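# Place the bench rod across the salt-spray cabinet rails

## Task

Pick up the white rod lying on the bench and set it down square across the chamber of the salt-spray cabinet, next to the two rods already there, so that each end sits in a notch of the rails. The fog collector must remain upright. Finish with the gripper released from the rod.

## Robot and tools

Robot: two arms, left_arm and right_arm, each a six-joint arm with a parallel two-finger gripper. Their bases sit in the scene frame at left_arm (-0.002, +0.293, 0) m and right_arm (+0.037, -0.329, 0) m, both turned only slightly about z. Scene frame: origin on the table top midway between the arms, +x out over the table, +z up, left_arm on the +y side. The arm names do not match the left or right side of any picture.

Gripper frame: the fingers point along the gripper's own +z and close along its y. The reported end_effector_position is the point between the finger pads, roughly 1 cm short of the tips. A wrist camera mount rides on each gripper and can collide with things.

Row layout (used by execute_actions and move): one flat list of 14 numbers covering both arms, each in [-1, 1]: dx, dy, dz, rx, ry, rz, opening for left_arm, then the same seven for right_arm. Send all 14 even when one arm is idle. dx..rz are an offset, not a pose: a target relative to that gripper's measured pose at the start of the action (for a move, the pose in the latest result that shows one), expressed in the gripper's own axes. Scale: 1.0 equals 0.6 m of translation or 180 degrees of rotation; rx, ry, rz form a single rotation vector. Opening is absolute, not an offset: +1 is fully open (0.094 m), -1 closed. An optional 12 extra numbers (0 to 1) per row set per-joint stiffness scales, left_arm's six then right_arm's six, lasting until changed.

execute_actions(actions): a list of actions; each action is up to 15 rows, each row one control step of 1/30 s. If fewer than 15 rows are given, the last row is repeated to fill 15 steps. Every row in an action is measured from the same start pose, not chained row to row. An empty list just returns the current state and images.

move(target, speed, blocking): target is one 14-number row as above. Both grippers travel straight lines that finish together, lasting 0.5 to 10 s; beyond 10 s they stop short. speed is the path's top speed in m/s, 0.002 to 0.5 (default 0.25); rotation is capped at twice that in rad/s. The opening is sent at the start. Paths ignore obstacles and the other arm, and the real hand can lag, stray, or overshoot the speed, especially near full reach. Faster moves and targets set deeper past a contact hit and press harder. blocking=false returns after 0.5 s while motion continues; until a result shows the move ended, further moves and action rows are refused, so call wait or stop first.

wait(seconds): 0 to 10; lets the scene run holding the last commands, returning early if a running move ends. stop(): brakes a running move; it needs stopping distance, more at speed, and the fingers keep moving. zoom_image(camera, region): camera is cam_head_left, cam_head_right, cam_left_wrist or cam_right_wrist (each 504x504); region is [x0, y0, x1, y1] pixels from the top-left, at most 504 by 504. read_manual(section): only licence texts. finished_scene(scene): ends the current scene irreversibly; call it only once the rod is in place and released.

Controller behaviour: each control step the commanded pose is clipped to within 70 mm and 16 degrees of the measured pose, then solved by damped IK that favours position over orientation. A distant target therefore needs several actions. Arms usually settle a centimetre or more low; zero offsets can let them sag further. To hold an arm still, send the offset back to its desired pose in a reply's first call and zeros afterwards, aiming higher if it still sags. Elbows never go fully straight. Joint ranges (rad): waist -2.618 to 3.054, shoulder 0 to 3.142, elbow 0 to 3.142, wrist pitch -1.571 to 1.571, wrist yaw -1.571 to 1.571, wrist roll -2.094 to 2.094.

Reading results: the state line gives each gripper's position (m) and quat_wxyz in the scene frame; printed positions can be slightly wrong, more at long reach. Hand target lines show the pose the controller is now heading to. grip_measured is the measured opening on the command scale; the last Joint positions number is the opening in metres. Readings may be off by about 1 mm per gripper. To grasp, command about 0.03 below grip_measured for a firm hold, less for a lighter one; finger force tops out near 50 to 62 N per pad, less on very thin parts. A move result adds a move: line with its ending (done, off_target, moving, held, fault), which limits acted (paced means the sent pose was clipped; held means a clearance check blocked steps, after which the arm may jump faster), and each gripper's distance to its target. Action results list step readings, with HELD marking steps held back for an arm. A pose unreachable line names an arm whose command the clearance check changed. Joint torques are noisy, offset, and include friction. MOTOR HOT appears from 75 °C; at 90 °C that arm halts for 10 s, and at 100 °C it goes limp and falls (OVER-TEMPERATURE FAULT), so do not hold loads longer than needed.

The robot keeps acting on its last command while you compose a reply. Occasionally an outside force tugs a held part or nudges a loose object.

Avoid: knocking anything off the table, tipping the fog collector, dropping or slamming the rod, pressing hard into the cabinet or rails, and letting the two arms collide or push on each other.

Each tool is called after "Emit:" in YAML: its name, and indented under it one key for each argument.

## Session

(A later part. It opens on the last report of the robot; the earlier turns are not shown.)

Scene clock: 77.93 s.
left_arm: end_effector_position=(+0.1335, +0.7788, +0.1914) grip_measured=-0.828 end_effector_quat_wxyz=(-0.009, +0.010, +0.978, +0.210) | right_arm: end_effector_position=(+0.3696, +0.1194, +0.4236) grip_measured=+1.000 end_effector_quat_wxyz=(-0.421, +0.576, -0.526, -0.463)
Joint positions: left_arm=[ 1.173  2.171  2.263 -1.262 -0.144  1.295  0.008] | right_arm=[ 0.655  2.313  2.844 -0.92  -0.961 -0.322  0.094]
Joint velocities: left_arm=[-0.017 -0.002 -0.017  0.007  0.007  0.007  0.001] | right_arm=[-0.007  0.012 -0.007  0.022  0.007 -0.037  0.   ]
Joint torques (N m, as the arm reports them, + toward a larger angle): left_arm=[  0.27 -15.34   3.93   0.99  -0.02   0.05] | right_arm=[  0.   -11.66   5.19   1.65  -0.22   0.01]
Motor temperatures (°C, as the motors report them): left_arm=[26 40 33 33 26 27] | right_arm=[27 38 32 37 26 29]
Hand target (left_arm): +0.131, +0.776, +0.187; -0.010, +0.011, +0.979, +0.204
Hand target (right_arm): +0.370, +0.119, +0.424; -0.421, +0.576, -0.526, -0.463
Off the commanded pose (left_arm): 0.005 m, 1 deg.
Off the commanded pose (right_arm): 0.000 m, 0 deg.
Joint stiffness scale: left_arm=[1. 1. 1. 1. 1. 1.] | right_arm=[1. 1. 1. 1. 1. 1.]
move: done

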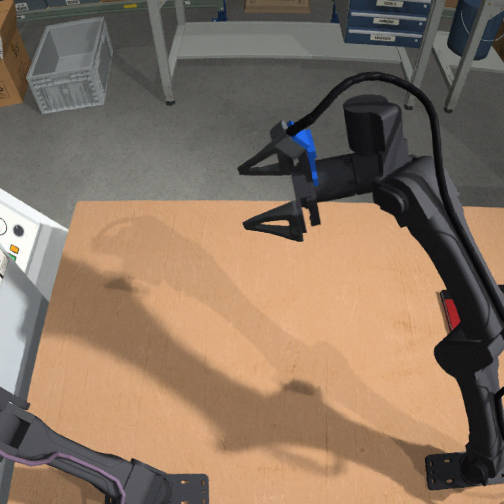

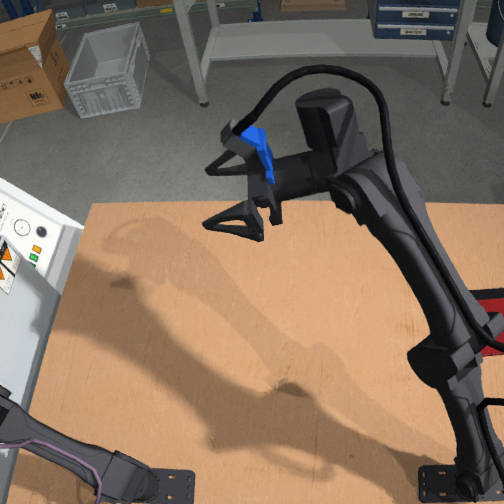

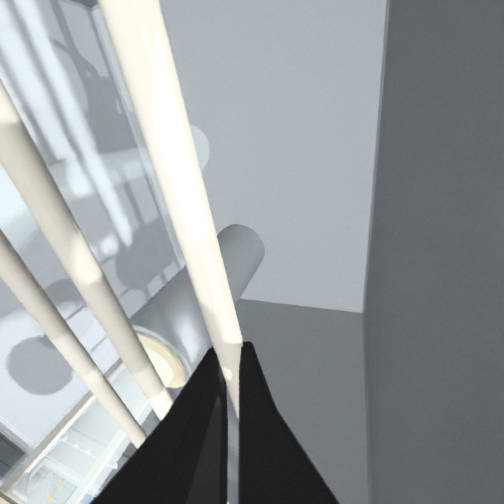

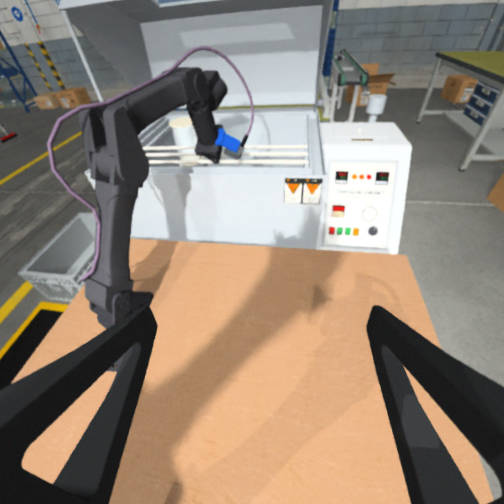

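Emit:
execute_actions:
  actions:
    - [[0,0.004,0.004,0,0,0,-0.8,0,0,0,0,0,0,1]]
    - [[0,0,0,0,0,0,-0.68,0,0,0,0,0,0,1]]
    - [[0,0,0,0,0,0,-0.55,0,0,0,0,0,0,1]]

Emit:
zoom_image:
  camera: "cam_right_wrist"
  region: [260, 120, 330, 180]

Emit:
zoom_image:
  camera: "cam_right_wrist"
  region: [110, 120, 180, 180]

Scene clock: 79.80 s.
left_arm: end_effector_position=(+0.1335, +0.7788, +0.1914) grip_measured=-0.551 end_effector_quat_wxyz=(-0.009, +0.010, +0.978, +0.210) | right_arm: end_effector_position=(+0.3696, +0.1194, +0.4236) grip_measured=+1.000 end_effector_quat_wxyz=(-0.421, +0.576, -0.526, -0.463)
Joint positions: left_arm=[ 1.173  2.171  2.263 -1.262 -0.144  1.295  0.021] | right_arm=[ 0.655  2.313  2.844 -0.92  -0.961 -0.322  0.094]
Joint velocities: left_arm=[-0.007 -0.012 -0.012 -0.037 -0.007  0.022 -0.   ] | right_arm=[-0.007 -0.002 -0.002 -0.037 -0.007 -0.081  0.   ]
Joint torques (N m, as the arm reports them, + toward a larger angle): left_arm=[ -0.04 -14.58   5.6    0.92  -0.04   0.01] | right_arm=[ -0.01 -11.64   5.16   1.65  -0.22   0.02]
Motor temperatures (°C, as the motors report them): left_arm=[26 40 33 33 26 27] | right_arm=[27 39 32 37 26 29]
Hand target (left_arm): +0.133, +0.779, +0.191; -0.009, +0.010, +0.978, +0.210
Hand target (right_arm): +0.370, +0.119, +0.424; -0.421, +0.576, -0.526, -0.463
Off the commanded pose (left_arm): 0.000 m, 0 deg.
Off the commanded pose (right_arm): 0.000 m, 0 deg.
Joint stiffness scale: left_arm=[1. 1. 1. 1. 1. 1.] | right_arm=[1. 1. 1. 1. 1. 1.]
Step readings (end_effector_position; steps 1 to 15: 1st action; 16 to 30: 2nd action; 31 to 45: 3rd action):
0: left_arm (+0.1335, +0.7788, +0.1914) | right_arm (+0.3696, +0.1194, +0.4236)
1: left_arm (+0.1335, +0.7788, +0.1914) | right_arm (+0.3696, +0.1194, +0.4236)
2: left_arm (+0.1335, +0.7788, +0.1914) | right_arm (+0.3696, +0.1194, +0.4236)
4: left_arm (+0.1335, +0.7788, +0.1914) | right_arm (+0.3696, +0.1194, +0.4236)
8: left_arm (+0.1335, +0.7788, +0.1914) | right_arm (+0.3696, +0.1194, +0.4236)
15: left_arm (+0.1335, +0.7788, +0.1914) | right_arm (+0.3696, +0.1194, +0.4236)
16: left_arm (+0.1335, +0.7788, +0.1914) | right_arm (+0.3696, +0.1194, +0.4236)
17: left_arm (+0.1335, +0.7788, +0.1914) | right_arm (+0.3696, +0.1194, +0.4236)
19: left_arm (+0.1335, +0.7788, +0.1914) | right_arm (+0.3696, +0.1194, +0.4236)
23: left_arm (+0.1335, +0.7788, +0.1914) | right_arm (+0.3696, +0.1194, +0.4236)
30: left_arm (+0.1335, +0.7788, +0.1914) | right_arm (+0.3696, +0.1194, +0.4236)
31: left_arm (+0.1335, +0.7788, +0.1914) | right_arm (+0.3696, +0.1194, +0.4236)
32: left_arm (+0.1335, +0.7788, +0.1914) | right_arm (+0.3696, +0.1194, +0.4236)
34: left_arm (+0.1335, +0.7788, +0.1914) | right_arm (+0.3696, +0.1194, +0.4236)
38: left_arm (+0.1335, +0.7788, +0.1914) | right_arm (+0.3696, +0.1194, +0.4236)
45: end_effector_position above

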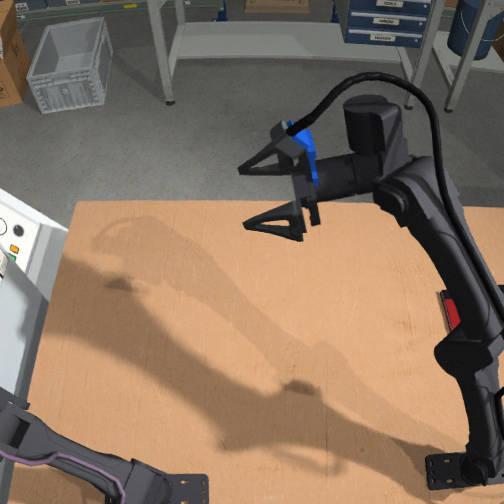

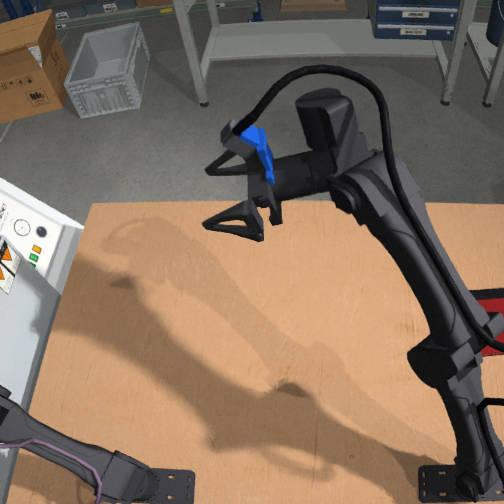

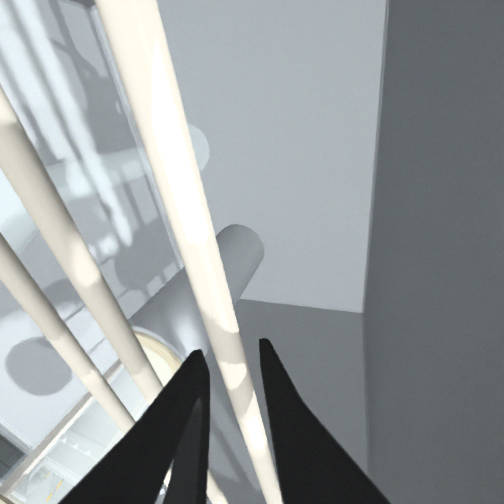

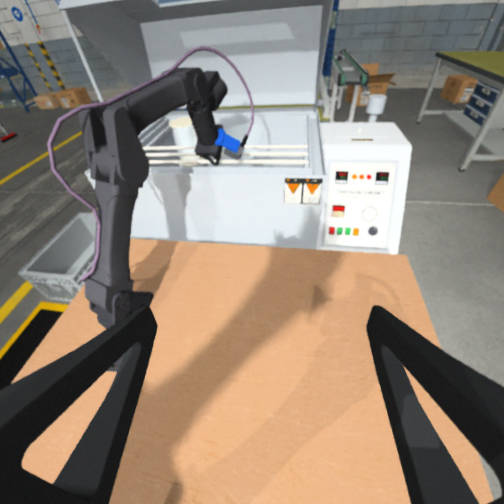

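Region (260, 120, 330, 180) of cam_right_wrist's 504x504 image, scaled by 7.200, with more detail than that image has; it fills the top 432 rows of this view, and the rest is white.

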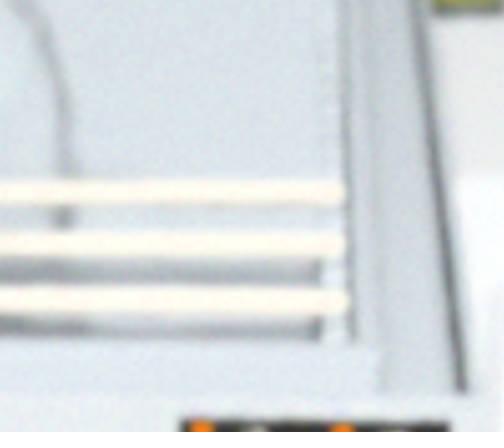

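Region (110, 120, 180, 180) of cam_right_wrist's 504x504 image, scaled by 7.200, with more detail than that image has; it fills the top 432 rows of this view, and the rest is white.

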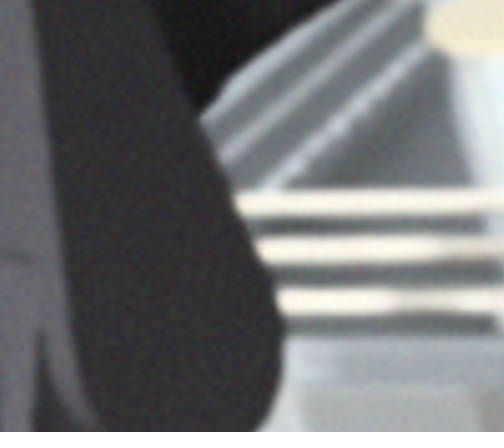

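Settled. Retreat along the gripper axis and then pull back to verify.

Emit:
move:
  target: [0,0,-0.1,-0.03,0,0,-0.55,0,0,0,0,0,0,1]
  speed: 0.06

Emit:
move:
  target: [0,-0.2,-0.2,-0.1,0,0,-0.55,0,0,0,0,0,0,1]
  speed: 0.15

Emit:
zoom_image:
  camera: "cam_right_wrist"
  region: [100, 120, 180, 180]

Emit:
zoom_image:
  camera: "cam_left_wrist"
  region: [60, 250, 260, 450]

Scene clock: 81.50 s.
left_arm: end_effector_position=(+0.1339, +0.7626, +0.2452) grip_measured=-0.551 end_effector_quat_wxyz=(-0.006, +0.011, +0.965, +0.264) | right_arm: end_effector_position=(+0.3696, +0.1194, +0.4236) grip_measured=+1.000 end_effector_quat_wxyz=(-0.421, +0.576, -0.526, -0.463)
Joint positions: left_arm=[ 1.149  2.044  2.241 -1.262 -0.18   1.292  0.021] | right_arm=[ 0.655  2.313  2.844 -0.92  -0.961 -0.322  0.094]
Joint velocities: left_arm=[-0.027 -0.002 -0.007 -0.139 -0.051 -0.022 -0.   ] | right_arm=[-0.012  0.017  0.002 -0.022  0.095 -0.037  0.   ]
Joint torques (N m, as the arm reports them, + toward a larger angle): left_arm=[ -0.94 -14.76   4.4    0.89  -0.13  -0.12] | right_arm=[  0.   -11.65   5.16   1.64  -0.22   0.02]
Motor temperatures (°C, as the motors report them): left_arm=[26 41 33 33 26 27] | right_arm=[27 39 32 37 26 29]
Hand target (left_arm): +0.135, +0.754, +0.245; -0.009, +0.011, +0.967, +0.256
Hand target (right_arm): +0.370, +0.119, +0.424; -0.421, +0.576, -0.526, -0.463
Off the commanded pose (left_arm): 0.008 m, 1 deg.
Off the commanded pose (right_arm): 0.000 m, 0 deg.
Joint stiffness scale: left_arm=[1. 1. 1. 1. 1. 1.] | right_arm=[1. 1. 1. 1. 1. 1.]
move: done

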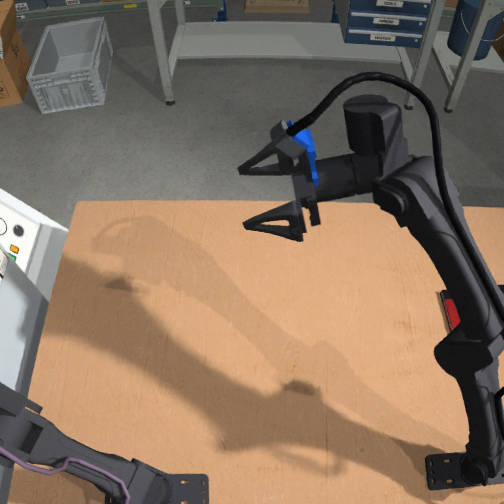

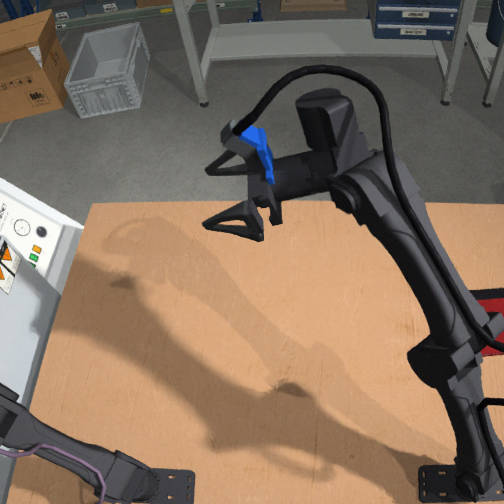

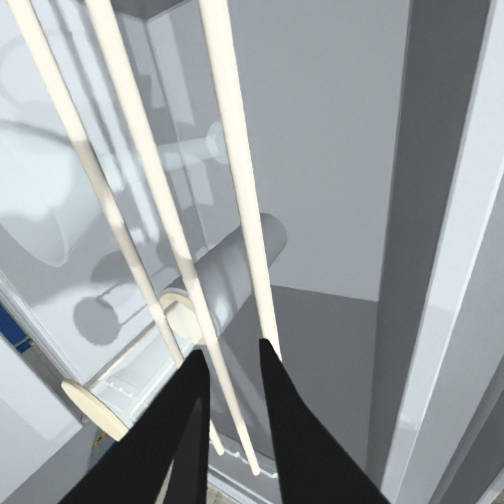

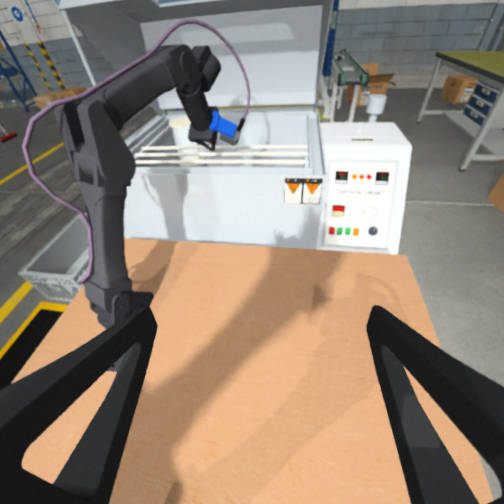

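Scene clock: 83.20 s.
left_arm: end_effector_position=(+0.1344, +0.6007, +0.2843) grip_measured=-0.551 end_effector_quat_wxyz=(-0.009, +0.019, +0.914, +0.406) | right_arm: end_effector_position=(+0.3696, +0.1194, +0.4236) grip_measured=+1.000 end_effector_quat_wxyz=(-0.421, +0.576, -0.526, -0.463)
Joint positions: left_arm=[ 0.832  1.262  1.373 -0.967 -0.477  1.127  0.021] | right_arm=[ 0.655  2.313  2.844 -0.92  -0.961 -0.322  0.094]
Joint velocities: left_arm=[-0.002 -0.002 -0.012 -0.007  0.007 -0.037  0.001] | right_arm=[-0.012  0.027  0.007  0.007 -0.037  0.051  0.   ]
Joint torques (N m, as the arm reports them, + toward a larger angle): left_arm=[-0.9  -6.18  4.5   1.45 -0.27 -0.12] | right_arm=[  0.   -11.68   5.17   1.65  -0.22   0.  ]
Motor temperatures (°C, as the motors report them): left_arm=[26 40 33 33 26 27] | right_arm=[27 39 32 37 26 29]
Hand target (left_arm): +0.134, +0.598, +0.283; -0.008, +0.013, +0.912, +0.410
Hand target (right_arm): +0.370, +0.119, +0.424; -0.421, +0.576, -0.526, -0.463
Off the commanded pose (left_arm): 0.005 m, 1 deg.
Off the commanded pose (right_arm): 0.000 m, 0 deg.
Joint stiffness scale: left_arm=[1. 1. 1. 1. 1. 1.] | right_arm=[1. 1. 1. 1. 1. 1.]
move: done

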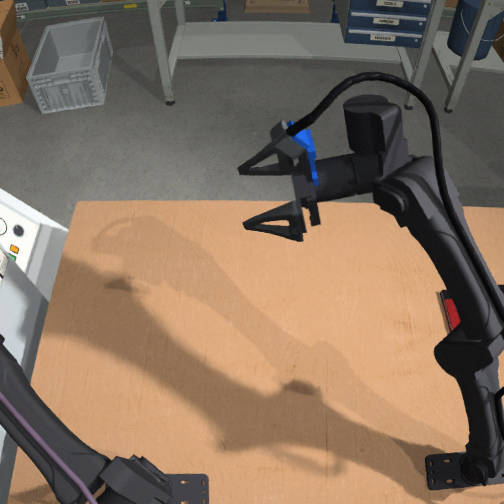

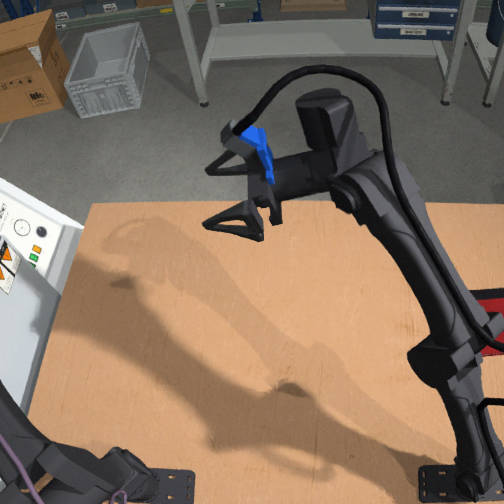

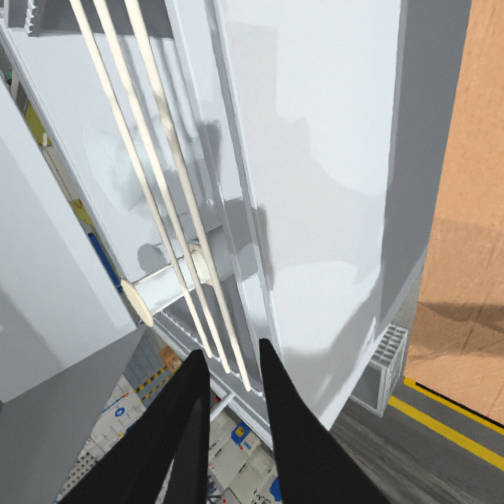

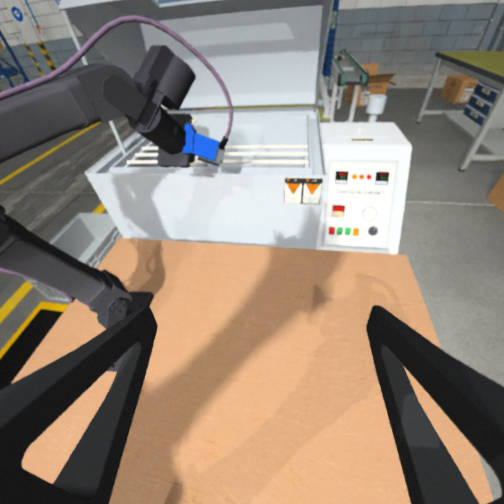

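Region (100, 120, 180, 180) of cam_right_wrist's 504x504 image, scaled by 6.300, with more detail than that image has; it fills the top 378 rows of this view, and the rest is white.

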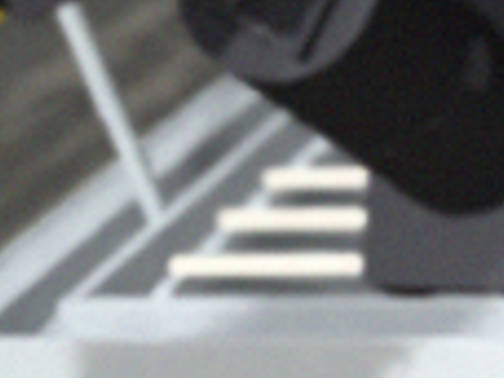

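Region (60, 250, 260, 450) of cam_left_wrist's 504x504 image, scaled by 2.520, with more detail than that image has.

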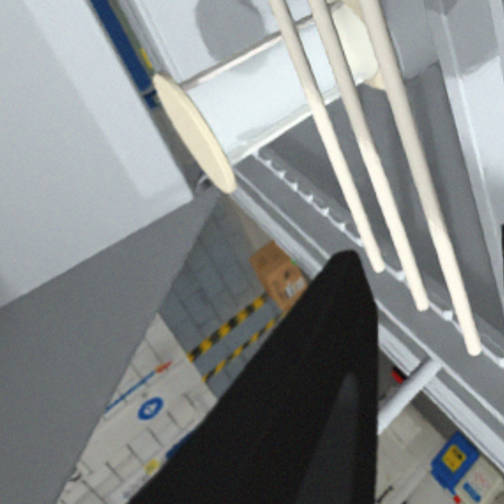

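The rod's ends line up with the other two at even spacing on both rails.

Emit:
finished_scene:
  scene: 2

The scene is finished: the task was done.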